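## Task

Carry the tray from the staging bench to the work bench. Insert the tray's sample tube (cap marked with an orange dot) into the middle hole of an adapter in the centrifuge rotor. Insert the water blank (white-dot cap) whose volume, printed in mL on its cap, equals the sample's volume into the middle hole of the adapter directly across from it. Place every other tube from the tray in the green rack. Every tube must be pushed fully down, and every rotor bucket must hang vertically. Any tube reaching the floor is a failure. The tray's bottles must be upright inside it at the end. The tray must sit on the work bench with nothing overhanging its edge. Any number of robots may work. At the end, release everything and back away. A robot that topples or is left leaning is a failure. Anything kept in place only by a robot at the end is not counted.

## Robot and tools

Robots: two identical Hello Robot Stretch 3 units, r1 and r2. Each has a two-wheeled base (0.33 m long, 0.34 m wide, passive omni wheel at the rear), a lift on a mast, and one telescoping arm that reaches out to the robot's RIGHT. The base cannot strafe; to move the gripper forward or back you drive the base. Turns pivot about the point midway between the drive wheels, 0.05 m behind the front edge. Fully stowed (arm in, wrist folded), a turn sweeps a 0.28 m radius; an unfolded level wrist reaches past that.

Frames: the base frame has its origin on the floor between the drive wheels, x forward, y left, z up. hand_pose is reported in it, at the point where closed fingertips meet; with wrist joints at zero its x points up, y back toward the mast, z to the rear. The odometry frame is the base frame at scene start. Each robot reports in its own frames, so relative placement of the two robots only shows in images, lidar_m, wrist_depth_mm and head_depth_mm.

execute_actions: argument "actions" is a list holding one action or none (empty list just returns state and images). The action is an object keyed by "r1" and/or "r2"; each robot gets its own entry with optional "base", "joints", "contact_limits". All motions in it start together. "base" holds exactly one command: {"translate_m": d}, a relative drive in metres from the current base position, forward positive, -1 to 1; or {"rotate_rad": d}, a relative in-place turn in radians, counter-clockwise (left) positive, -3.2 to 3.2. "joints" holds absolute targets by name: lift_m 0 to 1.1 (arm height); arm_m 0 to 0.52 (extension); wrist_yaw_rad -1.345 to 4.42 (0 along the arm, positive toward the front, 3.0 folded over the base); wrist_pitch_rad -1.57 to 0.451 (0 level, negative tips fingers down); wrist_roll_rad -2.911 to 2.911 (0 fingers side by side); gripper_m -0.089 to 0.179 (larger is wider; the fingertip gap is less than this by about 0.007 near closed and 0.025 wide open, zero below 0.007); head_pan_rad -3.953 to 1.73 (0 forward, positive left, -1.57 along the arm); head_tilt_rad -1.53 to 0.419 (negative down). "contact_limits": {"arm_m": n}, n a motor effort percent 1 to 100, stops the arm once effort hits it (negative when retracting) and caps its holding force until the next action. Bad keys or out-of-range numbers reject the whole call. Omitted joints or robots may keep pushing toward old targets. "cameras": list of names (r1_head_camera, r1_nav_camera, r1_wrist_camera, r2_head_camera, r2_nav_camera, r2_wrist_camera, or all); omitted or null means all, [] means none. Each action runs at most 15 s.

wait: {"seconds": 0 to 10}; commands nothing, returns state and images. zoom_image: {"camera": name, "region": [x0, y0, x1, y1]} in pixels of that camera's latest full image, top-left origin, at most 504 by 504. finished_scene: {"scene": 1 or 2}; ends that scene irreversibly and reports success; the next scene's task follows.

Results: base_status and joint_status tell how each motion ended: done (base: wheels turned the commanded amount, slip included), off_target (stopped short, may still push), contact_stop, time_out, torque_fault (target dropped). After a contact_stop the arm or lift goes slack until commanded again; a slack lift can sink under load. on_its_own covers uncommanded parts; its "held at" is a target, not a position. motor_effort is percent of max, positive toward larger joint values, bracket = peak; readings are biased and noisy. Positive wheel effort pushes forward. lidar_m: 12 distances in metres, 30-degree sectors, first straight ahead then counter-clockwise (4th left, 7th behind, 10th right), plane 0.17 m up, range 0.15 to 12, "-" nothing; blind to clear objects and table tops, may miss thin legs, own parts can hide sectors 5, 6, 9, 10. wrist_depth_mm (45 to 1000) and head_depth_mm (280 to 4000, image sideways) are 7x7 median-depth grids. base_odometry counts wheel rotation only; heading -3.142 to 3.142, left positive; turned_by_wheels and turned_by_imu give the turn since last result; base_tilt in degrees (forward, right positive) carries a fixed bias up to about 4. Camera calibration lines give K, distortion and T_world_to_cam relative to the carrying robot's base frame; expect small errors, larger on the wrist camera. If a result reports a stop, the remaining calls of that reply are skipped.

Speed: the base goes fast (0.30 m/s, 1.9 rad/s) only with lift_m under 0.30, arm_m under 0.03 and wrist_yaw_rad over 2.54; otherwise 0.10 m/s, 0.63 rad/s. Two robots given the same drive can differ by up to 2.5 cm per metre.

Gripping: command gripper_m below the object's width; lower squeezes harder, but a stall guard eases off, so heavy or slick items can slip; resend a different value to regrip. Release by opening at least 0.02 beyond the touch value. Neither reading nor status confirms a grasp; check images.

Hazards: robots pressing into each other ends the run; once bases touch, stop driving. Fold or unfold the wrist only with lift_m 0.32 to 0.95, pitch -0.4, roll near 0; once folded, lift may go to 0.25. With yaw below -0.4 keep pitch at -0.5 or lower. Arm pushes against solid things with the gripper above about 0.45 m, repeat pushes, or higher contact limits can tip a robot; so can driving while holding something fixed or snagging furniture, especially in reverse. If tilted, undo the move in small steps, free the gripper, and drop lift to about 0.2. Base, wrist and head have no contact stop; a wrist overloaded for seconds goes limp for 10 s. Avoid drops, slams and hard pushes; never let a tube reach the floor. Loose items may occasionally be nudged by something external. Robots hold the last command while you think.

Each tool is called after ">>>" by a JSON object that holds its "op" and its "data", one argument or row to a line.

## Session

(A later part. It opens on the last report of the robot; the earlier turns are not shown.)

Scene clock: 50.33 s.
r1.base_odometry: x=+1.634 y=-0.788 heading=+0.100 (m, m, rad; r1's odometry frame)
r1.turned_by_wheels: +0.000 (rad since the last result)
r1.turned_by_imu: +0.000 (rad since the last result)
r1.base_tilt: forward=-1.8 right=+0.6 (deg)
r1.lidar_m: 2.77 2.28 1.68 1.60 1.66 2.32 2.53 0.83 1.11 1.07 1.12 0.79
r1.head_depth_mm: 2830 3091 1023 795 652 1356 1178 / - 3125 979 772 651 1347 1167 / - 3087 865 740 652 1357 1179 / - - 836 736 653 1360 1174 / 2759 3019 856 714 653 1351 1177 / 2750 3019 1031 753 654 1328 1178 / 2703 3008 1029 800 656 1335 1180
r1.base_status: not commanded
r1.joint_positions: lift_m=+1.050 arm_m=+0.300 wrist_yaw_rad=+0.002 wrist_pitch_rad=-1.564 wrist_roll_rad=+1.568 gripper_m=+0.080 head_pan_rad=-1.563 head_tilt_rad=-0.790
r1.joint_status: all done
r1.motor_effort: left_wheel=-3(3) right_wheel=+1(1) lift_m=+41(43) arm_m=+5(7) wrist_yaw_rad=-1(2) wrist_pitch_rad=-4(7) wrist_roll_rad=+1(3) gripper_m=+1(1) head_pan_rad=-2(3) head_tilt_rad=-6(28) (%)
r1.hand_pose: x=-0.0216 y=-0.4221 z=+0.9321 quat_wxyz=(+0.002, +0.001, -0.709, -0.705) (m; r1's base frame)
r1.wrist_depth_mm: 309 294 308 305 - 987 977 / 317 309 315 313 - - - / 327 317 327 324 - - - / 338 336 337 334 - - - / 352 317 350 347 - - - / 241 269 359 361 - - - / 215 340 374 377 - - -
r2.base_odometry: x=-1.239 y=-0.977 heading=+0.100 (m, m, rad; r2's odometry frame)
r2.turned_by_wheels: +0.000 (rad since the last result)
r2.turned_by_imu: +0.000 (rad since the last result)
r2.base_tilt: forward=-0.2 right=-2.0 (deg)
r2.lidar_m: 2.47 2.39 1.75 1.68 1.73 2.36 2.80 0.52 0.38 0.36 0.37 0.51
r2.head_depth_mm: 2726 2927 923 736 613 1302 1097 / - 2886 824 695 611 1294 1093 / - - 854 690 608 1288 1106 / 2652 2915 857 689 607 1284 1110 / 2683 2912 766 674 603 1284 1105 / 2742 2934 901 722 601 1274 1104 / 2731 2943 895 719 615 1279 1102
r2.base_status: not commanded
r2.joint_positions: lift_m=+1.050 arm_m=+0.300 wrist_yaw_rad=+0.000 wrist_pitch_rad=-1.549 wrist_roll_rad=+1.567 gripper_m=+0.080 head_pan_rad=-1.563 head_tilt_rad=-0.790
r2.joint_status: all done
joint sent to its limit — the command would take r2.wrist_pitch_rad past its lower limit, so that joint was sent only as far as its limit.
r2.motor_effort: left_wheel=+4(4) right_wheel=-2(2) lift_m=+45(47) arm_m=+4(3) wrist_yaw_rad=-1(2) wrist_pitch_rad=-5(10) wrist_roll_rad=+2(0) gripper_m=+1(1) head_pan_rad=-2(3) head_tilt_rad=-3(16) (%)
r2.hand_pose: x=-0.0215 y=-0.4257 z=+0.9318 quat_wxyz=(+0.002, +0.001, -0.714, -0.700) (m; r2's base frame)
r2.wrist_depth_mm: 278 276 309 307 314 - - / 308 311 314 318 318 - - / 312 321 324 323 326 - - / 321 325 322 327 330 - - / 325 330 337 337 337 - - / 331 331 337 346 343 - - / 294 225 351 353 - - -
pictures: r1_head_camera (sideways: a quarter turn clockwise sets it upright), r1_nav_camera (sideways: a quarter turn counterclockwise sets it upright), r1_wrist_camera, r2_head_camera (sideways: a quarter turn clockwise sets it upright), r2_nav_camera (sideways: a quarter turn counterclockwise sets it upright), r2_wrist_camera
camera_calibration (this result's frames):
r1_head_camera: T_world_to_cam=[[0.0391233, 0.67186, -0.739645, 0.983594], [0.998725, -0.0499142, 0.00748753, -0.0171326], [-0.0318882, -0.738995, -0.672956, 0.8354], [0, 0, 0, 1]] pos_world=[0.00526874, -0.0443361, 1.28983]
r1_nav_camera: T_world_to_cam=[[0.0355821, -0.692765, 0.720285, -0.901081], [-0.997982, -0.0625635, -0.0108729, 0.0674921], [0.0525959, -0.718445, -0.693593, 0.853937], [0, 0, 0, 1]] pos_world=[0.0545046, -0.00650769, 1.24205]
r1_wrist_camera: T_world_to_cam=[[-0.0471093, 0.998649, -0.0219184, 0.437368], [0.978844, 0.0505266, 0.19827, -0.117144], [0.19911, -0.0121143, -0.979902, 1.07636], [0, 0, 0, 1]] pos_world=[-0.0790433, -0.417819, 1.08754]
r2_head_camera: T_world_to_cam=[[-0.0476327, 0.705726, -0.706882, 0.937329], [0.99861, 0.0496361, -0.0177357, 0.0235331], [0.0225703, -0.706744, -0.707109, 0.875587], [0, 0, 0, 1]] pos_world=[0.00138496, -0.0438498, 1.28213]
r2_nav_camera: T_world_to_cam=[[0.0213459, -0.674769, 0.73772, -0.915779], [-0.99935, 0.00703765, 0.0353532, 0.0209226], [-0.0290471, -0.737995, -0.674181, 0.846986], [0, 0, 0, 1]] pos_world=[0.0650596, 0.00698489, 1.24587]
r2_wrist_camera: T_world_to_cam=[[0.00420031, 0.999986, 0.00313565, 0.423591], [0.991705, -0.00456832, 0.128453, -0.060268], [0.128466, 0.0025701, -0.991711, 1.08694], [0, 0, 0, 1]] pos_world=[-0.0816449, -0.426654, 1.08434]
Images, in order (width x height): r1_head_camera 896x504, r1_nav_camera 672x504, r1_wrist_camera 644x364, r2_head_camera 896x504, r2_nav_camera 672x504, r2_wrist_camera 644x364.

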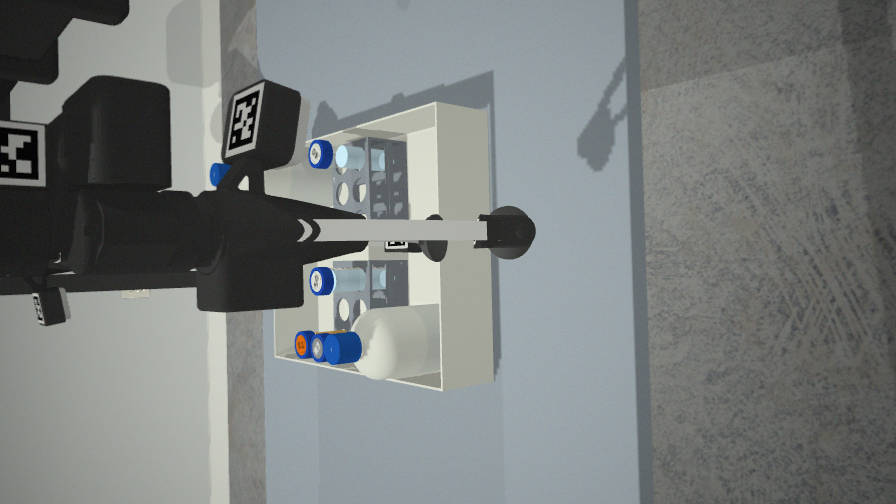

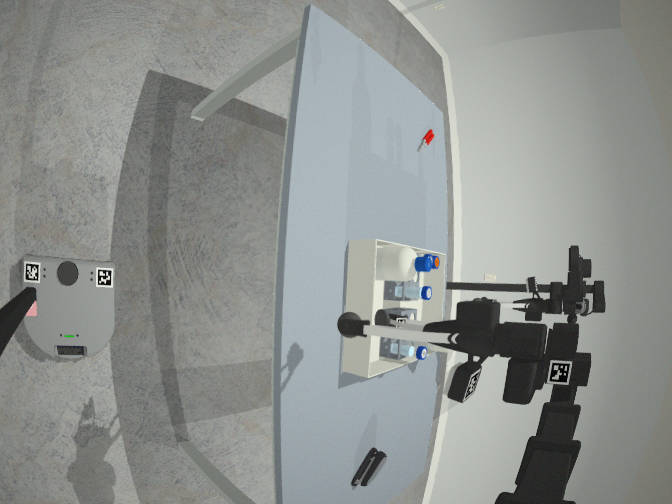

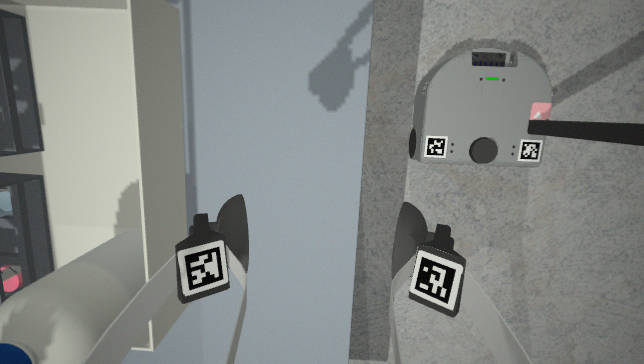

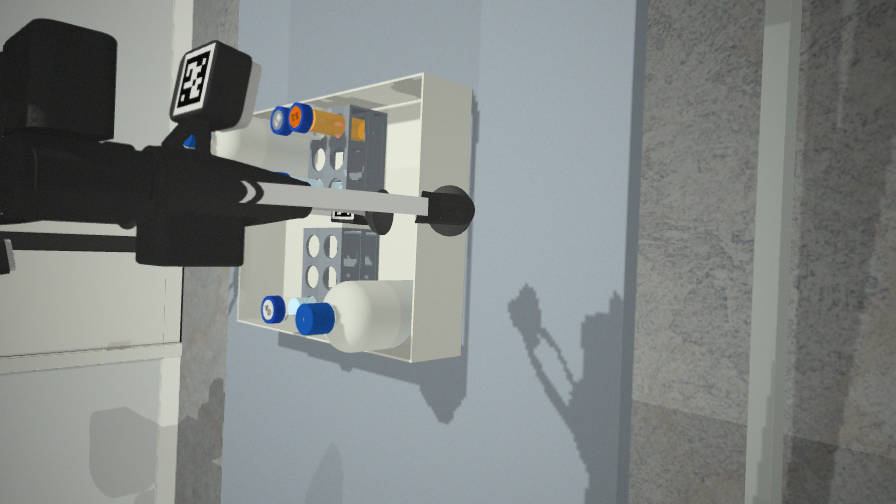

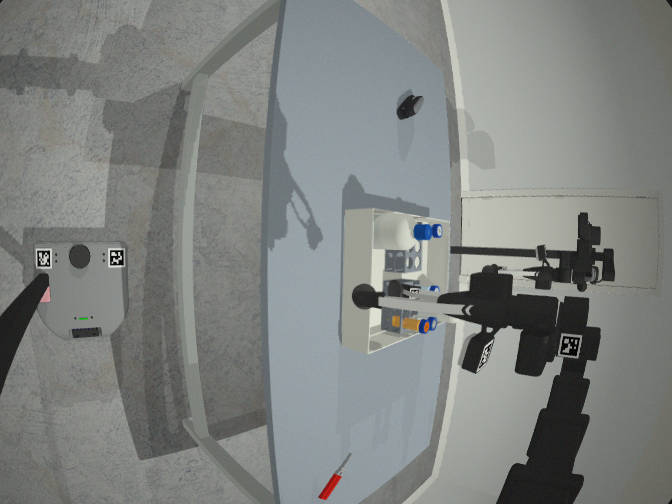

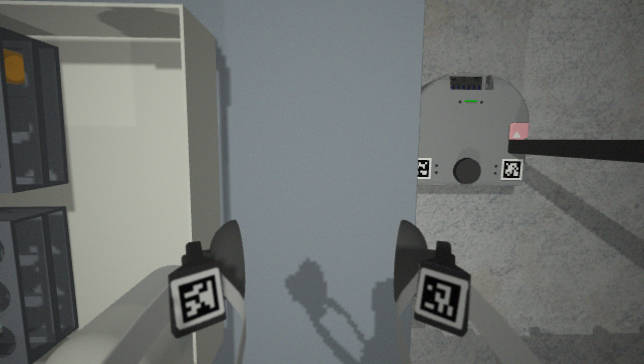

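>>> {"op": "execute_actions", "data": {
  "actions": [
    {"r1":{"joints":{"arm_m":0.438,"lift_m":0.99}},"r2":{"joints":{"arm_m":0.406,"lift_m":0.99}}}
  ],
  "cameras": ["r1_wrist_camera","r2_wrist_camera","r1_head_camera"]
}}

Scene clock: 59.00 s.
r1.base_odometry: x=+1.634 y=-0.788 heading=+0.100 (m, m, rad; r1's odometry frame)
r1.turned_by_wheels: +0.000 (rad since the last result)
r1.turned_by_imu: -0.001 (rad since the last result)
r1.base_tilt: forward=-1.6 right=+0.6 (deg)
r1.lidar_m: 2.77 2.28 1.68 1.60 1.66 2.31 2.53 0.83 1.11 1.07 1.12 0.79
r1.head_depth_mm: 2698 - 980 797 652 1359 1177 / - 3078 1023 773 651 1360 1178 / - 3132 867 741 653 1355 1180 / 746 - 869 736 654 1362 1173 / 2699 3006 870 714 653 1354 1175 / 2730 3035 1032 752 655 1331 1176 / 2728 3015 1034 802 657 1327 1181
r1.base_status: not commanded
r1.joint_positions: lift_m=+0.990 arm_m=+0.438 wrist_yaw_rad=+0.002 wrist_pitch_rad=-1.564 wrist_roll_rad=+1.568 gripper_m=+0.080 head_pan_rad=-1.563 head_tilt_rad=-0.790
r1.joint_status: all done
r1.motor_effort: left_wheel=-3(3) right_wheel=+1(1) lift_m=+29(36) arm_m=+5(5) wrist_yaw_rad=-1(1) wrist_pitch_rad=-3(4) wrist_roll_rad=+1(1) gripper_m=+0(1) head_pan_rad=-2(3) head_tilt_rad=-6(7) (%)
r1.hand_pose: x=-0.0216 y=-0.5599 z=+0.8725 quat_wxyz=(+0.002, +0.001, -0.709, -0.705) (m; r1's base frame)
r1.wrist_depth_mm: 196 245 248 245 244 244 928 / 232 254 257 254 253 250 961 / 209 263 264 262 260 257 - / 244 274 272 269 271 266 - / 222 279 281 280 278 278 - / 233 288 240 288 293 288 - / 238 293 193 304 301 - -
r2.base_odometry: x=-1.239 y=-0.977 heading=+0.100 (m, m, rad; r2's odometry frame)
r2.turned_by_wheels: +0.000 (rad since the last result)
r2.turned_by_imu: +0.000 (rad since the last result)
r2.base_tilt: forward=-0.1 right=-1.9 (deg)
r2.lidar_m: 2.47 2.40 1.74 1.68 1.74 2.37 2.80 0.52 0.38 0.36 0.37 0.51
r2.head_depth_mm: - 2860 924 736 611 1290 1093 / - 3023 822 693 610 1297 1096 / - - 842 690 608 1285 1111 / 1431 2834 829 689 606 1287 1106 / 2701 2923 765 674 604 1279 1104 / 2731 2960 901 723 603 1276 1103 / 2727 2948 898 718 615 1274 1097
r2.base_status: not commanded
r2.joint_positions: lift_m=+0.990 arm_m=+0.406 wrist_yaw_rad=+0.000 wrist_pitch_rad=-1.550 wrist_roll_rad=+1.567 gripper_m=+0.080 head_pan_rad=-1.563 head_tilt_rad=-0.790
r2.joint_status: all done
r2.motor_effort: left_wheel=+4(4) right_wheel=-2(3) lift_m=+31(37) arm_m=+4(4) wrist_yaw_rad=+0(0) wrist_pitch_rad=-4(5) wrist_roll_rad=+1(1) gripper_m=+1(1) head_pan_rad=-2(2) head_tilt_rad=-4(3) (%)
r2.hand_pose: x=-0.0215 y=-0.5315 z=+0.8722 quat_wxyz=(+0.002, +0.001, -0.714, -0.700) (m; r2's base frame)
r2.wrist_depth_mm: 191 248 251 251 253 258 - / 197 251 256 255 259 261 - / 202 257 259 262 265 265 - / 206 258 268 270 270 273 - / 238 268 270 273 276 277 - / 215 268 278 280 282 280 - / 220 274 226 283 288 291 -
pictures: r1_head_camera (sideways: a quarter turn clockwise sets it upright), r1_wrist_camera, r2_wrist_camera
camera_calibration (this result's frames):
r1_head_camera: T_world_to_cam=[[0.0391239, 0.671864, -0.73964, 0.983589], [0.998725, -0.0499152, 0.00748715, -0.0171321], [-0.0318889, -0.73899, -0.672961, 0.835406], [0, 0, 0, 1]] pos_world=[0.0052687, -0.044336, 1.28983]
r1_wrist_camera: T_world_to_cam=[[-0.0470271, 0.998667, -0.0212767, 0.573162], [0.978848, 0.0503187, 0.198302, -0.0985258], [0.199108, -0.0115011, -0.97991, 1.01672], [0, 0, 0, 1]] pos_world=[-0.0790424, -0.555747, 1.02803]
r2_wrist_camera: T_world_to_cam=[[0.00421711, 0.999984, 0.0038001, 0.529025], [0.991705, -0.00467033, 0.12845, -0.0531564], [0.128466, 0.00322689, -0.991709, 1.02852], [0, 0, 0, 1]] pos_world=[-0.0816449, -0.532584, 1.02481]
Images, in order (width x height): r1_head_camera 896x504, r1_wrist_camera 644x364, r2_wrist_camera 644x364.

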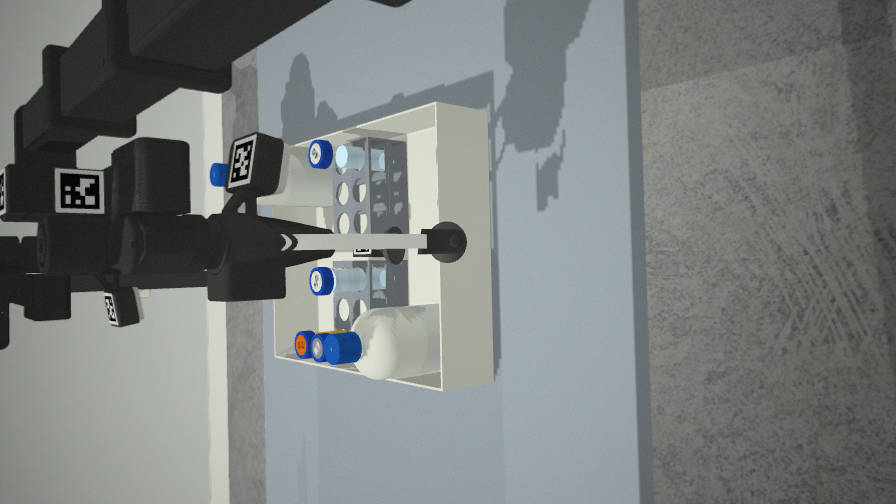

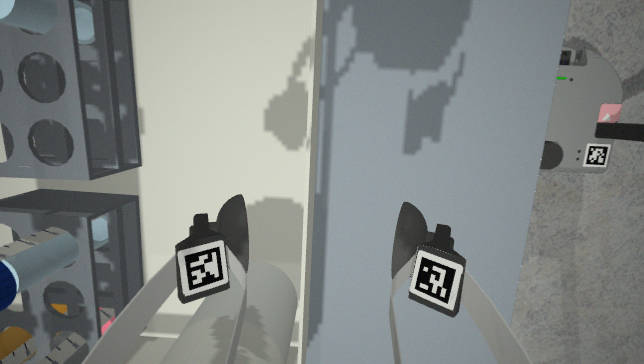

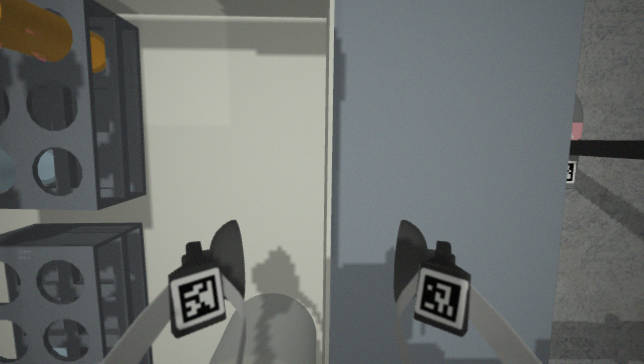

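>>> {"op": "execute_actions", "data": {
  "actions": [
    {"r1":{"joints":{"arm_m":0.443,"lift_m":0.915,"gripper_m":0.05}},"r2":{"joints":{"arm_m":0.402,"lift_m":0.915,"gripper_m":0.05}}}
  ],
  "cameras": []
}}

>>> {"op": "execute_actions", "data": {
  "actions": [
    {"r1":{"joints":{"gripper_m":-0.05}},"r2":{"joints":{"gripper_m":-0.05}}}
  ],
  "cameras": []
}}

>>> {"op": "execute_actions", "data": {
  "actions": [
    {"r1":{"joints":{"lift_m":0.96}},"r2":{"joints":{"lift_m":0.96}}}
  ]
}}

Scene clock: 66.43 s.
r1.base_odometry: x=+1.634 y=-0.788 heading=+0.100 (m, m, rad; r1's odometry frame)
r1.turned_by_wheels: +0.000 (rad since the last result)
r1.turned_by_imu: +0.000 (rad since the last result)
r1.base_tilt: forward=-1.6 right=+0.6 (deg)
r1.lidar_m: 2.77 2.28 1.67 1.60 1.66 2.32 2.54 0.83 1.11 1.07 1.12 0.80
r1.head_depth_mm: 2790 3084 - - 635 1353 1177 / 2764 - 982 759 653 1355 1172 / 2773 - 907 740 654 1356 1172 / 1066 1183 - 738 653 1356 1176 / 833 2999 872 715 653 1353 1178 / 2713 3013 1024 753 654 1333 1184 / 2720 3000 1031 801 655 1334 1182
r1.base_status: not commanded
r1.joint_positions: lift_m=+0.915 arm_m=+0.443 wrist_yaw_rad=+0.002 wrist_pitch_rad=-1.564 wrist_roll_rad=+1.568 gripper_m=+0.050 head_pan_rad=-1.563 head_tilt_rad=-0.790
r1.joint_status: all done
r1.motor_effort: left_wheel=-3(3) right_wheel=+1(1) lift_m=+29(31) arm_m=+4(5) wrist_yaw_rad=-1(1) wrist_pitch_rad=-3(3) wrist_roll_rad=+1(1) gripper_m=+0(82) head_pan_rad=-3(3) head_tilt_rad=-6(6) (%)
r1.hand_pose: x=-0.0216 y=-0.5649 z=+0.7975 quat_wxyz=(+0.002, +0.001, -0.709, -0.705) (m; r1's base frame)
r1.wrist_depth_mm: 179 179 177 175 176 174 173 / 184 185 183 181 181 180 178 / 189 190 189 188 187 185 184 / 196 197 195 193 193 192 191 / 203 203 201 200 200 198 198 / 208 213 213 208 208 205 207 / 213 219 188 215 216 212 -
r2.base_odometry: x=-1.239 y=-0.977 heading=+0.100 (m, m, rad; r2's odometry frame)
r2.turned_by_wheels: +0.000 (rad since the last result)
r2.turned_by_imu: +0.000 (rad since the last result)
r2.base_tilt: forward=-0.1 right=-2.0 (deg)
r2.lidar_m: 2.47 2.40 1.74 1.68 1.73 2.37 2.79 0.52 0.38 0.36 0.37 0.51
r2.head_depth_mm: 2701 - - 737 611 1293 1094 / 2626 - 839 694 610 1297 1091 / 2526 - 836 690 609 1297 1107 / 740 1633 810 690 607 1283 1106 / 2706 2922 767 673 605 1282 1105 / 2735 2956 901 722 603 1280 1105 / 2760 2955 897 721 614 1280 1098
r2.base_status: not commanded
r2.joint_positions: lift_m=+0.915 arm_m=+0.402 wrist_yaw_rad=+0.000 wrist_pitch_rad=-1.550 wrist_roll_rad=+1.567 gripper_m=+0.050 head_pan_rad=-1.563 head_tilt_rad=-0.790
r2.joint_status: all done
r2.motor_effort: left_wheel=+4(4) right_wheel=-2(2) lift_m=+31(29) arm_m=-4(4) wrist_yaw_rad=-1(0) wrist_pitch_rad=-4(4) wrist_roll_rad=+1(1) gripper_m=+0(79) head_pan_rad=-2(2) head_tilt_rad=-4(4) (%)
r2.hand_pose: x=-0.0215 y=-0.5284 z=+0.7972 quat_wxyz=(+0.002, +0.001, -0.714, -0.700) (m; r2's base frame)
r2.wrist_depth_mm: 178 179 180 182 185 184 187 / 179 183 184 187 188 187 189 / 182 185 187 189 192 190 192 / 187 190 191 192 195 196 196 / 193 194 195 196 198 199 201 / 193 197 - 202 - 204 205 / 196 200 202 204 208 209 211
pictures: none
No camera images: the call's "cameras" was empty. Leave "cameras" out to get every camera's image.

Scene clock: 67.93 s.
r1.base_odometry: x=+1.634 y=-0.788 heading=+0.100 (m, m, rad; r1's odometry frame)
r1.turned_by_wheels: +0.000 (rad since the last result)
r1.turned_by_imu: +0.000 (rad since the last result)
r1.base_tilt: forward=-1.7 right=+0.8 (deg)
r1.lidar_m: 2.77 2.28 1.68 1.60 1.66 2.32 2.54 0.83 1.11 1.07 1.11 0.80
r1.head_depth_mm: 2743 3079 - - 634 1347 1174 / 2752 - 926 759 651 1357 1174 / 2745 - 904 734 652 1349 1171 / 1301 1476 - 728 654 1354 1172 / 832 3009 864 710 652 1353 1175 / 2730 3032 1023 754 655 1332 1179 / 2738 2999 1030 801 655 1323 1183
r1.base_status: not commanded
r1.joint_positions: lift_m=+0.915 arm_m=+0.443 wrist_yaw_rad=+0.001 wrist_pitch_rad=-1.553 wrist_roll_rad=+1.568 gripper_m=-0.049 head_pan_rad=-1.563 head_tilt_rad=-0.790
r1.joint_status: all done
r1.motor_effort: left_wheel=-3(3) right_wheel=+1(1) lift_m=+36(37) arm_m=+3(5) wrist_yaw_rad=-1(1) wrist_pitch_rad=-9(14) wrist_roll_rad=+2(1) gripper_m=-20(94) head_pan_rad=-3(3) head_tilt_rad=-6(6) (%)
r1.hand_pose: x=-0.0216 y=-0.5680 z=+0.7970 quat_wxyz=(+0.002, +0.001, -0.713, -0.701) (m; r1's base frame)
r1.wrist_depth_mm: 176 177 174 173 174 172 170 / 181 183 181 178 180 177 176 / 186 189 188 185 186 183 182 / 192 196 193 192 192 188 187 / 203 203 200 - 198 195 194 / 185 212 208 208 205 202 201 / 213 219 186 213 214 209 211
r2.base_odometry: x=-1.239 y=-0.977 heading=+0.100 (m, m, rad; r2's odometry frame)
r2.turned_by_wheels: +0.000 (rad since the last result)
r2.turned_by_imu: +0.000 (rad since the last result)
r2.base_tilt: forward=+0.0 right=-1.9 (deg)
r2.lidar_m: 2.47 2.40 1.74 1.68 1.74 2.37 2.80 0.52 0.38 0.36 0.37 0.51
r2.head_depth_mm: 2678 - - 737 610 1298 1097 / 2635 - 840 693 611 1294 1093 / 2534 - 822 692 608 1286 1109 / 741 1638 795 690 606 1284 1102 / 2707 2911 769 679 604 1285 1103 / 2728 2957 904 721 604 1279 1103 / 2727 2951 898 719 616 1273 1098
r2.base_status: not commanded
r2.joint_positions: lift_m=+0.915 arm_m=+0.402 wrist_yaw_rad=+0.000 wrist_pitch_rad=-1.544 wrist_roll_rad=+1.567 gripper_m=-0.049 head_pan_rad=-1.563 head_tilt_rad=-0.790
r2.joint_status: all done
r2.motor_effort: left_wheel=+3(4) right_wheel=-2(2) lift_m=+38(39) arm_m=-4(4) wrist_yaw_rad=-1(0) wrist_pitch_rad=-8(8) wrist_roll_rad=+1(2) gripper_m=-16(94) head_pan_rad=-2(2) head_tilt_rad=-4(4) (%)
r2.hand_pose: x=-0.0215 y=-0.5298 z=+0.7969 quat_wxyz=(+0.002, +0.001, -0.716, -0.698) (m; r2's base frame)
r2.wrist_depth_mm: 177 179 179 181 184 184 185 / 179 182 182 182 187 186 187 / 183 185 185 187 191 190 191 / 184 188 189 191 193 194 194 / 194 192 193 194 197 198 199 / 192 196 196 - 201 202 204 / 196 199 201 202 207 207 206
pictures: none
No camera images: the call's "cameras" was empty. Leave "cameras" out to get every camera's image.

Scene clock: 69.17 s.
r1.base_odometry: x=+1.634 y=-0.788 heading=+0.100 (m, m, rad; r1's odometry frame)
r1.turned_by_wheels: +0.000 (rad since the last result)
r1.turned_by_imu: +0.000 (rad since the last result)
r1.base_tilt: forward=-1.8 right=+0.7 (deg)
r1.lidar_m: 2.77 2.28 1.68 1.60 1.66 2.32 2.54 0.83 1.11 1.07 1.11 0.80
r1.head_depth_mm: 2741 3013 - 794 653 1353 1174 / 2709 3135 945 751 652 1358 1170 / 2672 874 810 728 652 1356 1178 / 766 - 810 729 653 1353 1171 / 2672 3027 784 690 655 1355 1173 / 2742 2996 986 752 654 1330 1179 / 2718 3003 1030 802 656 1331 1177
r1.base_status: not commanded
r1.joint_positions: lift_m=+0.959 arm_m=+0.443 wrist_yaw_rad=+0.001 wrist_pitch_rad=-1.553 wrist_roll_rad=+1.568 gripper_m=-0.049 head_pan_rad=-1.563 head_tilt_rad=-0.790
r1.joint_status: all done
r1.motor_effort: left_wheel=-3(3) right_wheel=+2(1) lift_m=+49(51) arm_m=+3(3) wrist_yaw_rad=-1(1) wrist_pitch_rad=-9(10) wrist_roll_rad=+1(1) gripper_m=-19(20) head_pan_rad=-3(2) head_tilt_rad=-6(7) (%)
r1.hand_pose: x=-0.0216 y=-0.5680 z=+0.8415 quat_wxyz=(+0.002, +0.001, -0.713, -0.701) (m; r1's base frame)
r1.wrist_depth_mm: 176 176 174 175 216 213 213 / 181 183 180 179 223 220 217 / 185 189 186 187 230 227 224 / 191 195 193 192 236 234 990 / 201 203 199 - 244 241 - / 186 210 209 209 251 250 - / 213 217 186 215 264 260 -
r2.base_odometry: x=-1.239 y=-0.977 heading=+0.100 (m, m, rad; r2's odometry frame)
r2.turned_by_wheels: +0.000 (rad since the last result)
r2.turned_by_imu: +0.000 (rad since the last result)
r2.base_tilt: forward=-0.1 right=-1.9 (deg)
r2.lidar_m: 2.47 2.40 1.74 1.67 1.74 2.37 2.80 0.52 0.38 0.36 0.37 0.51
r2.head_depth_mm: 2601 - 893 737 612 1293 1091 / - 2795 755 675 610 1293 1091 / - - 775 672 607 1290 1108 / 782 1555 781 676 606 1290 1106 / 2690 2937 609 678 603 1286 1105 / 2734 2923 900 722 602 1279 1100 / 2741 2948 897 720 615 1272 1098
r2.base_status: not commanded
r2.joint_positions: lift_m=+0.960 arm_m=+0.402 wrist_yaw_rad=+0.000 wrist_pitch_rad=-1.544 wrist_roll_rad=+1.567 gripper_m=-0.049 head_pan_rad=-1.563 head_tilt_rad=-0.790
r2.joint_status: all done
r2.motor_effort: left_wheel=+3(3) right_wheel=-2(2) lift_m=+54(57) arm_m=-4(4) wrist_yaw_rad=+0(0) wrist_pitch_rad=-8(8) wrist_roll_rad=+2(2) gripper_m=-17(16) head_pan_rad=-2(2) head_tilt_rad=-4(4) (%)
r2.hand_pose: x=-0.0215 y=-0.5299 z=+0.8414 quat_wxyz=(+0.002, +0.001, -0.716, -0.698) (m; r2's base frame)
r2.wrist_depth_mm: 177 179 180 180 227 225 228 / 181 181 184 185 230 230 231 / 184 184 186 187 234 236 238 / 186 189 189 191 238 239 240 / 192 191 193 193 245 246 - / 192 196 197 - 249 250 - / 196 200 198 203 255 256 -
pictures: r1_head_camera (sideways: a quarter turn clockwise sets it upright), r1_nav_camera (sideways: a quarter turn counterclockwise sets it upright), r1_wrist_camera, r2_head_camera (sideways: a quarter turn clockwise sets it upright), r2_nav_camera (sideways: a quarter turn counterclockwise sets it upright), r2_wrist_camera
camera_calibration (this result's frames):
r1_head_camera: T_world_to_cam=[[0.039124, 0.671864, -0.73964, 0.983589], [0.998725, -0.0499153, 0.00748715, -0.0171321], [-0.031889, -0.73899, -0.672961, 0.835406], [0, 0, 0, 1]] pos_world=[0.00526869, -0.044336, 1.28983]
r1_nav_camera: T_world_to_cam=[[0.0355813, -0.692769, 0.720281, -0.901075], [-0.997982, -0.0625624, -0.0108732, 0.0674926], [0.0525951, -0.71844, -0.693597, 0.853943], [0, 0, 0, 1]] pos_world=[0.0545046, -0.00650735, 1.24205]
r1_wrist_camera: T_world_to_cam=[[-0.0470195, 0.998352, -0.0329133, 0.590217], [0.978845, 0.0526192, 0.19772, -0.0901712], [0.199125, -0.0229204, -0.979706, 0.979563], [0, 0, 0, 1]] pos_world=[-0.0790406, -0.562047, 0.996939]
r2_head_camera: T_world_to_cam=[[-0.0476329, 0.705727, -0.706881, 0.937328], [0.99861, 0.0496363, -0.0177357, 0.023533], [0.0225705, -0.706743, -0.70711, 0.875588], [0, 0, 0, 1]] pos_world=[0.00138497, -0.0438498, 1.28213]
r2_nav_camera: T_world_to_cam=[[0.021346, -0.67477, 0.737719, -0.915778], [-0.99935, 0.00703737, 0.0353533, 0.0209225], [-0.0290469, -0.737994, -0.674181, 0.846987], [0, 0, 0, 1]] pos_world=[0.0650596, 0.00698496, 1.24587]
r2_wrist_camera: T_world_to_cam=[[0.00433801, 0.999988, -0.00222163, 0.532612], [0.991704, -0.00401663, 0.128481, -0.0488702], [0.12847, -0.00276055, -0.99171, 0.994778], [0, 0, 0, 1]] pos_world=[-0.0816449, -0.530056, 0.993993]
Images, in order (width x height): r1_head_camera 896x504, r1_nav_camera 672x504, r1_wrist_camera 644x364, r2_head_camera 896x504, r2_nav_camera 672x504, r2_wrist_camera 644x364.

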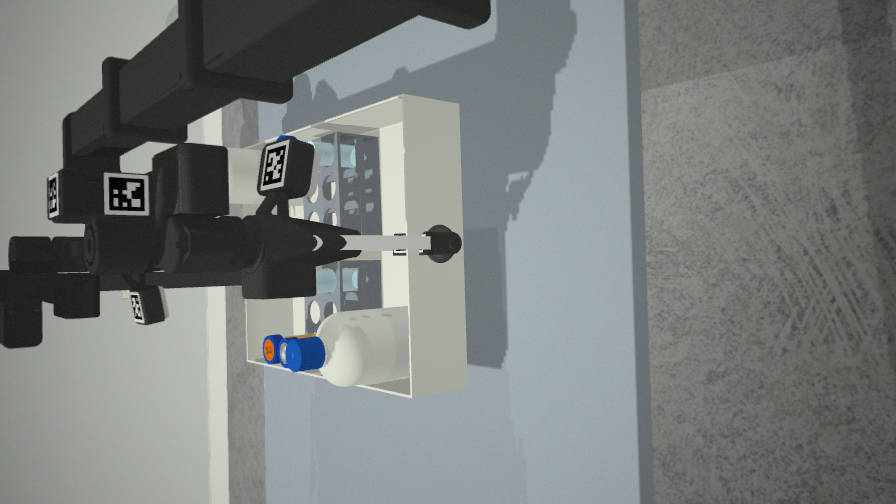

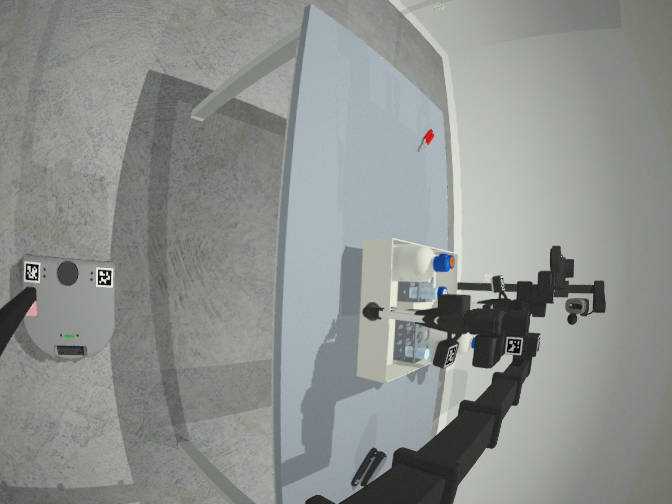

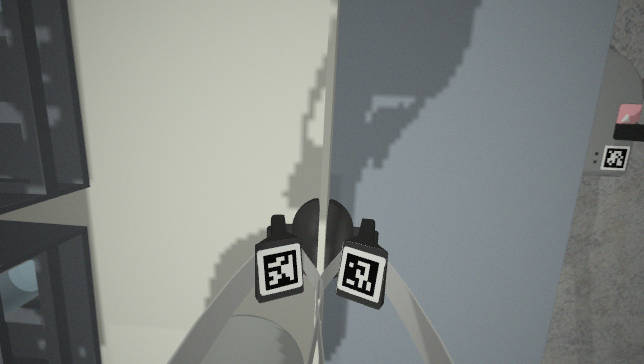

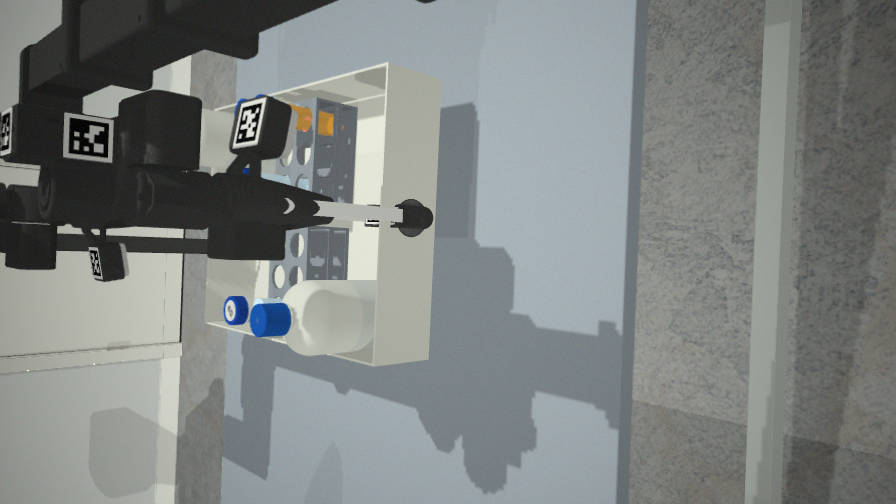

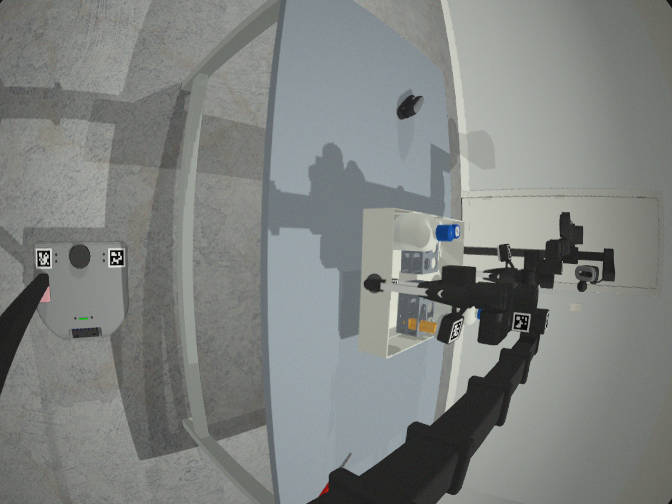

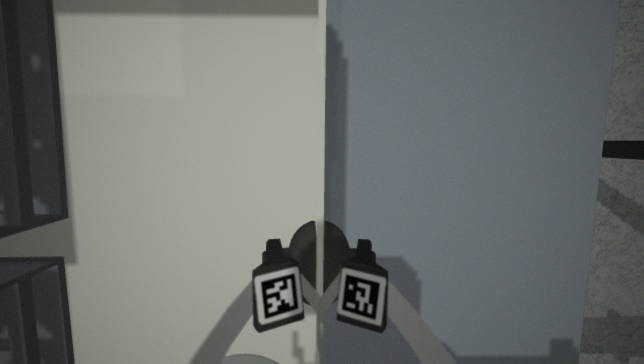

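Works. Raise over the stapler and rack, then drive.

>>> {"op": "execute_actions", "data": {
  "actions": [
    {"r1":{"joints":{"lift_m":1.04}},"r2":{"joints":{"lift_m":1.04,"head_pan_rad":-0.7,"head_tilt_rad":-0.6}}}
  ],
  "cameras": []
}}

>>> {"op": "execute_actions", "data": {
  "actions": [
    {"r1":{"base":{"translate_m":-0.7}},"r2":{"base":{"translate_m":0.7}}}
  ],
  "cameras": ["r1_wrist_camera","r2_wrist_camera","r2_nav_camera"]
}}

Scene clock: 74.63 s.
r1.base_odometry: x=+1.634 y=-0.788 heading=+0.100 (m, m, rad; r1's odometry frame)
r1.turned_by_wheels: +0.000 (rad since the last result)
r1.turned_by_imu: +0.000 (rad since the last result)
r1.base_tilt: forward=-1.7 right=+0.6 (deg)
r1.lidar_m: 2.76 2.28 1.68 1.59 1.66 2.32 2.53 0.83 1.11 1.07 1.12 0.79
r1.head_depth_mm: - 3055 1022 796 652 1350 1173 / 2820 3012 749 770 651 1355 1175 / - 826 743 774 651 1357 1180 / - - 748 776 652 1353 1179 / 2707 923 616 774 655 1350 1178 / 2698 3021 630 774 654 1328 1174 / 2729 2999 1029 799 656 1338 1178
r1.base_status: not commanded
r1.joint_positions: lift_m=+1.039 arm_m=+0.443 wrist_yaw_rad=+0.001 wrist_pitch_rad=-1.553 wrist_roll_rad=+1.568 gripper_m=-0.049 head_pan_rad=-1.563 head_tilt_rad=-0.790
r1.joint_status: all done
r1.motor_effort: left_wheel=-3(3) right_wheel=+1(1) lift_m=+49(50) arm_m=+3(3) wrist_yaw_rad=-1(1) wrist_pitch_rad=-9(9) wrist_roll_rad=+1(1) gripper_m=-19(20) head_pan_rad=-2(3) head_tilt_rad=-6(7) (%)
r1.hand_pose: x=-0.0216 y=-0.5680 z=+0.9215 quat_wxyz=(+0.002, +0.001, -0.713, -0.701) (m; r1's base frame)
r1.wrist_depth_mm: 176 177 175 173 289 287 971 / 181 183 180 180 299 294 - / 186 189 187 187 305 307 - / 192 196 193 193 316 321 - / 202 202 200 - 329 329 - / 186 211 208 209 338 - - / 213 219 186 215 356 - -
r2.base_odometry: x=-1.239 y=-0.977 heading=+0.100 (m, m, rad; r2's odometry frame)
r2.turned_by_wheels: +0.000 (rad since the last result)
r2.turned_by_imu: +0.000 (rad since the last result)
r2.base_tilt: forward=-0.1 right=-2.0 (deg)
r2.lidar_m: 2.47 2.41 1.74 1.68 1.74 2.37 2.80 0.52 0.38 0.36 0.37 0.51
r2.head_depth_mm: 3081 3280 3280 913 721 586 531 / 3366 3672 3236 932 716 585 1184 / 3810 - 3195 926 713 1323 1210 / - - 3167 915 734 1417 1132 / - - 3144 913 1031 1221 1201 / - - 3131 2137 1677 1411 1199 / - - 2945 2228 1718 1407 1193
r2.base_status: not commanded
r2.joint_positions: lift_m=+1.040 arm_m=+0.402 wrist_yaw_rad=+0.000 wrist_pitch_rad=-1.544 wrist_roll_rad=+1.567 gripper_m=-0.049 head_pan_rad=-0.707 head_tilt_rad=-0.606
r2.joint_status: all done
r2.motor_effort: left_wheel=+3(3) right_wheel=-2(2) lift_m=+54(56) arm_m=-4(4) wrist_yaw_rad=+0(1) wrist_pitch_rad=-8(8) wrist_roll_rad=+2(1) gripper_m=-16(16) head_pan_rad=+3(37) head_tilt_rad=+2(14) (%)
r2.hand_pose: x=-0.0215 y=-0.5299 z=+0.9214 quat_wxyz=(+0.002, +0.001, -0.716, -0.698) (m; r2's base frame)
r2.wrist_depth_mm: 176 178 178 181 298 300 - / 181 182 183 183 306 303 - / 184 185 186 188 310 315 - / 184 187 189 190 319 319 - / 192 192 192 192 324 329 - / 190 196 196 - 333 331 - / 195 200 199 202 340 341 -
pictures: none
No camera images: the call's "cameras" was empty. Leave "cameras" out to get every camera's image.

Scene clock: 82.87 s.
r1.base_odometry: x=+0.938 y=-0.858 heading=+0.100 (m, m, rad; r1's odometry frame)
r1.turned_by_wheels: +0.000 (rad since the last result)
r1.turned_by_imu: +0.001 (rad since the last result)
r1.base_tilt: forward=-1.8 right=+0.7 (deg)
r1.lidar_m: 3.48 2.29 1.66 1.60 1.69 2.32 1.84 2.09 3.28 0.41 1.11 1.45
r1.head_depth_mm: - 3029 2493 1940 1595 1353 1171 / 2800 3010 742 1886 1598 1349 1170 / - 802 741 1787 707 1323 1175 / - - 745 771 653 1270 1129 / 2673 928 612 774 653 1333 1180 / 2727 3041 615 775 654 1325 1182 / 2737 3009 1029 802 656 1327 1180
r1.base_status: done
r1.joint_positions: lift_m=+1.039 arm_m=+0.443 wrist_yaw_rad=+0.002 wrist_pitch_rad=-1.574 wrist_roll_rad=+1.568 gripper_m=-0.049 head_pan_rad=-1.563 head_tilt_rad=-0.790
r1.joint_status: not commanded
r1.motor_effort: left_wheel=-3(3) right_wheel=+1(3) lift_m=+49(49) arm_m=+3(3) wrist_yaw_rad=-1(1) wrist_pitch_rad=+2(9) wrist_roll_rad=+1(1) gripper_m=-18(18) head_pan_rad=-2(3) head_tilt_rad=-6(7) (%)
r1.hand_pose: x=-0.0216 y=-0.5625 z=+0.9220 quat_wxyz=(+0.002, +0.001, -0.706, -0.709) (m; r1's base frame)
r1.wrist_depth_mm: 173 174 173 174 998 994 977 / 178 180 179 180 - - - / 185 185 185 187 312 311 - / 187 194 192 192 321 320 - / 198 200 198 - 331 - - / 202 208 207 209 342 - - / 207 216 187 353 356 - -
r2.base_odometry: x=-0.542 y=-0.908 heading=+0.100 (m, m, rad; r2's odometry frame)
r2.turned_by_wheels: +0.000 (rad since the last result)
r2.turned_by_imu: -0.004 (rad since the last result)
r2.base_tilt: forward=-0.1 right=-1.9 (deg)
r2.lidar_m: 1.78 2.42 1.75 1.68 1.74 2.37 1.46 0.51 0.37 0.34 3.17 2.01
r2.head_depth_mm: 3020 3270 3256 2280 1772 1442 1218 / 3298 3637 3229 2284 1756 1430 1214 / 3746 - 3191 2267 1757 1428 1208 / - - 3187 2254 1746 1423 1199 / - - 3158 2240 1732 1412 1199 / - - 2987 2238 1727 1413 1201 / - 2091 2970 2209 1712 1414 1190
r2.base_status: done
r2.joint_positions: lift_m=+1.040 arm_m=+0.402 wrist_yaw_rad=+0.000 wrist_pitch_rad=-1.559 wrist_roll_rad=+1.567 gripper_m=-0.049 head_pan_rad=-0.707 head_tilt_rad=-0.606
r2.joint_status: not commanded
r2.motor_effort: left_wheel=+4(9) right_wheel=-3(6) lift_m=+54(54) arm_m=-3(3) wrist_yaw_rad=+0(0) wrist_pitch_rad=+1(8) wrist_roll_rad=+1(1) gripper_m=-17(18) head_pan_rad=+3(3) head_tilt_rad=+2(3) (%)
r2.hand_pose: x=-0.0215 y=-0.5260 z=+0.9217 quat_wxyz=(+0.002, +0.001, -0.711, -0.703) (m; r2's base frame)
r2.wrist_depth_mm: 176 177 178 181 303 303 - / 178 180 182 183 305 311 - / 182 184 183 187 315 317 - / 183 187 187 190 320 326 - / 190 191 192 191 324 327 - / 189 194 195 - - - - / 194 199 200 203 - - -
pictures: r1_wrist_camera, r2_nav_camera (sideways: a quarter turn counterclockwise sets it upright), r2_wrist_camera
camera_calibration (this result's frames):
r1_wrist_camera: T_world_to_cam=[[-0.0470393, 0.998828, -0.0113557, 0.567731], [0.978851, 0.0483583, 0.198778, -0.109739], [0.199094, -0.00176522, -0.979979, 1.07069], [0, 0, 0, 1]] pos_world=[-0.0790442, -0.559869, 1.07752]
r2_nav_camera: T_world_to_cam=[[0.41227, -0.330942, 0.848829, -1.06301], [-0.665012, -0.746143, 0.0320847, 0.0231303], [0.62273, -0.577709, -0.527692, 0.652443], [0, 0, 0, 1]] pos_world=[0.0473311, 0.042388, 1.24586]
r2_wrist_camera: T_world_to_cam=[[0.00431096, 0.999909, 0.0128088, 0.514945], [0.991705, -0.00592041, 0.128401, -0.060096], [0.128465, 0.012149, -0.99164, 1.08219], [0, 0, 0, 1]] pos_world=[-0.0816459, -0.528402, 1.07426]
Images, in order (width x height): r1_wrist_camera 644x364, r2_nav_camera 672x504, r2_wrist_camera 644x364.

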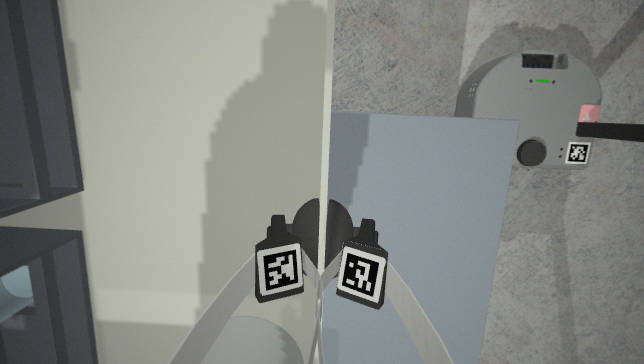

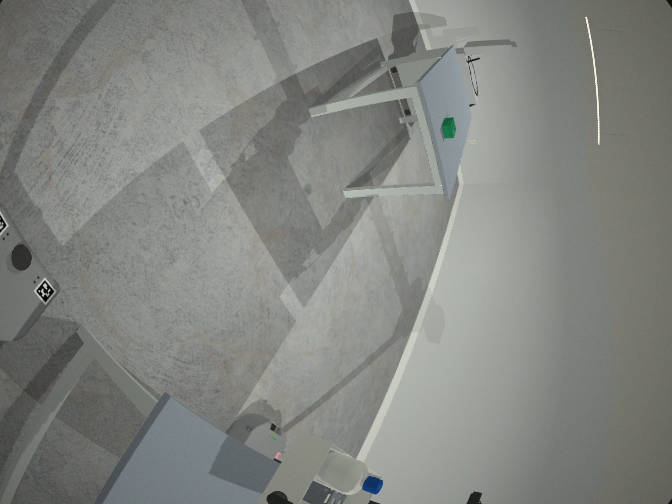

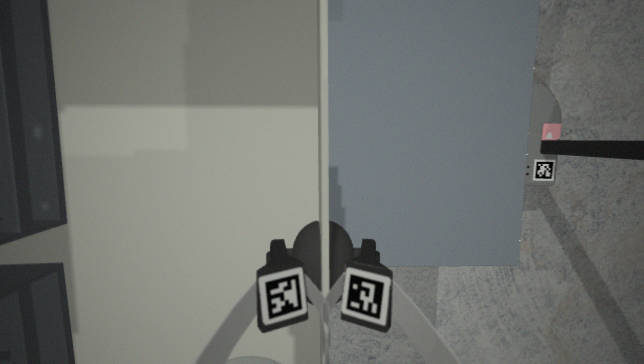

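>>> {"op": "execute_actions", "data": {
  "actions": [
    {"r1":{"base":{"translate_m":-0.9},"joints":{"arm_m":0.435}},"r2":{"base":{"translate_m":0.9},"joints":{"arm_m":0.394}}}
  ],
  "cameras": ["r1_wrist_camera","r2_head_camera"]
}}

Scene clock: 96.87 s.
r1.base_odometry: x=+0.042 y=-0.948 heading=+0.100 (m, m, rad; r1's odometry frame)
r1.turned_by_wheels: +0.000 (rad since the last result)
r1.turned_by_imu: +0.000 (rad since the last result)
r1.base_tilt: forward=-1.8 right=+0.6 (deg)
r1.lidar_m: 2.31 2.27 1.69 1.63 1.70 2.34 2.35 0.97 1.38 1.41 1.36 0.95
r1.head_depth_mm: - 3067 2507 1945 1598 1355 1174 / 2787 3065 740 1890 1601 1353 1176 / - 839 739 1893 1590 1347 1175 / - - 738 1717 1595 1352 1183 / 2649 2900 601 1723 1598 1353 1176 / 2712 3006 599 1890 1607 1358 1178 / 2716 2996 2517 1973 1610 1356 1178
r1.base_status: done
r1.joint_positions: lift_m=+1.039 arm_m=+0.435 wrist_yaw_rad=+0.002 wrist_pitch_rad=-1.585 wrist_roll_rad=+1.568 gripper_m=-0.049 head_pan_rad=-1.563 head_tilt_rad=-0.790
r1.joint_status: all done
r1.motor_effort: left_wheel=-2(5) right_wheel=+1(4) lift_m=+49(49) arm_m=-1(6) wrist_yaw_rad=-1(1) wrist_pitch_rad=+7(11) wrist_roll_rad=+1(1) gripper_m=-20(19) head_pan_rad=-3(2) head_tilt_rad=-6(7) (%)
r1.hand_pose: x=-0.0216 y=-0.5521 z=+0.9223 quat_wxyz=(+0.002, +0.001, -0.702, -0.712) (m; r1's base frame)
r1.wrist_depth_mm: 172 173 172 174 - 993 994 / 176 178 178 180 - - - / 184 185 185 187 - - - / 186 192 191 192 - - - / 197 199 197 121 - - - / 200 206 207 209 - - - / 207 215 189 - - - -
r2.base_odometry: x=+0.353 y=-0.818 heading=+0.100 (m, m, rad; r2's odometry frame)
r2.turned_by_wheels: +0.000 (rad since the last result)
r2.turned_by_imu: -0.005 (rad since the last result)
r2.base_tilt: forward=+0.0 right=-2.0 (deg)
r2.lidar_m: 1.25 2.45 1.77 1.70 1.76 2.37 1.43 0.95 1.32 1.41 1.30 0.91
r2.head_depth_mm: 3030 3279 3260 2287 1772 1435 1216 / 3322 3575 3290 2277 1750 1436 1209 / 3692 3991 1393 2084 1715 1435 1211 / - - 1297 2251 1750 1427 1205 / - - 1228 2079 1731 1422 1198 / - - 1274 1064 1330 1379 1195 / 3919 2113 1262 1971 1635 1401 1189
r2.base_status: done
r2.joint_positions: lift_m=+1.040 arm_m=+0.394 wrist_yaw_rad=+0.001 wrist_pitch_rad=-1.559 wrist_roll_rad=+1.567 gripper_m=-0.049 head_pan_rad=-0.707 head_tilt_rad=-0.606
r2.joint_status: all done
r2.motor_effort: left_wheel=+5(10) right_wheel=-3(5) lift_m=+54(54) arm_m=-2(5) wrist_yaw_rad=-1(1) wrist_pitch_rad=+1(12) wrist_roll_rad=+1(2) gripper_m=-18(18) head_pan_rad=+4(3) head_tilt_rad=+3(2) (%)
r2.hand_pose: x=-0.0216 y=-0.5178 z=+0.9217 quat_wxyz=(+0.002, +0.002, -0.711, -0.703) (m; r2's base frame)
r2.wrist_depth_mm: 177 178 180 182 - - - / 179 181 181 186 - - - / 182 184 186 188 - - - / 182 188 189 190 - - - / 190 191 193 193 - - - / 190 195 196 - - - - / 193 197 201 202 - - -
pictures: r1_wrist_camera, r2_head_camera (sideways: a quarter turn clockwise sets it upright)
camera_calibration (this result's frames):
r1_wrist_camera: T_world_to_cam=[[-0.047054, 0.998892, -0.000581345, 0.547447], [0.978853, 0.046226, 0.199272, -0.111928], [0.199078, 0.00880748, -0.979944, 1.0768], [0, 0, 0, 1]] pos_world=[-0.0790461, -0.55115, 1.07783]
r2_head_camera: T_world_to_cam=[[-0.456754, 0.334672, -0.824239, 1.0928], [0.619982, 0.784213, -0.0251447, 0.0354935], [0.637964, -0.522499, -0.565683, 0.687865], [0, 0, 0, 1]] pos_world=[0.0383004, -0.0341541, 1.29073]
Images, in order (width x height): r1_wrist_camera 644x364, r2_head_camera 896x504.

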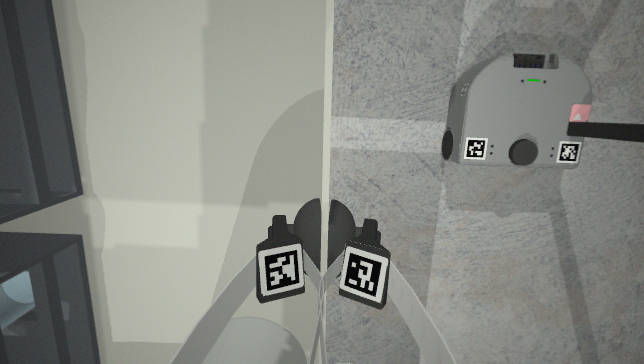

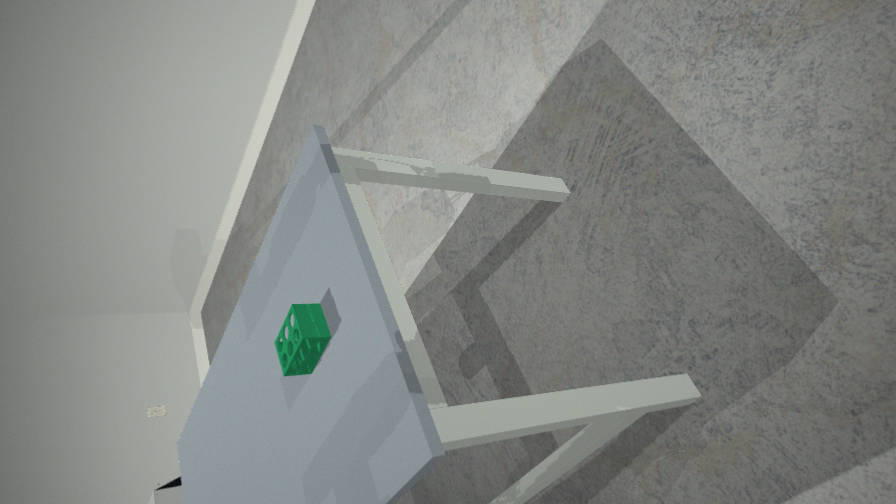

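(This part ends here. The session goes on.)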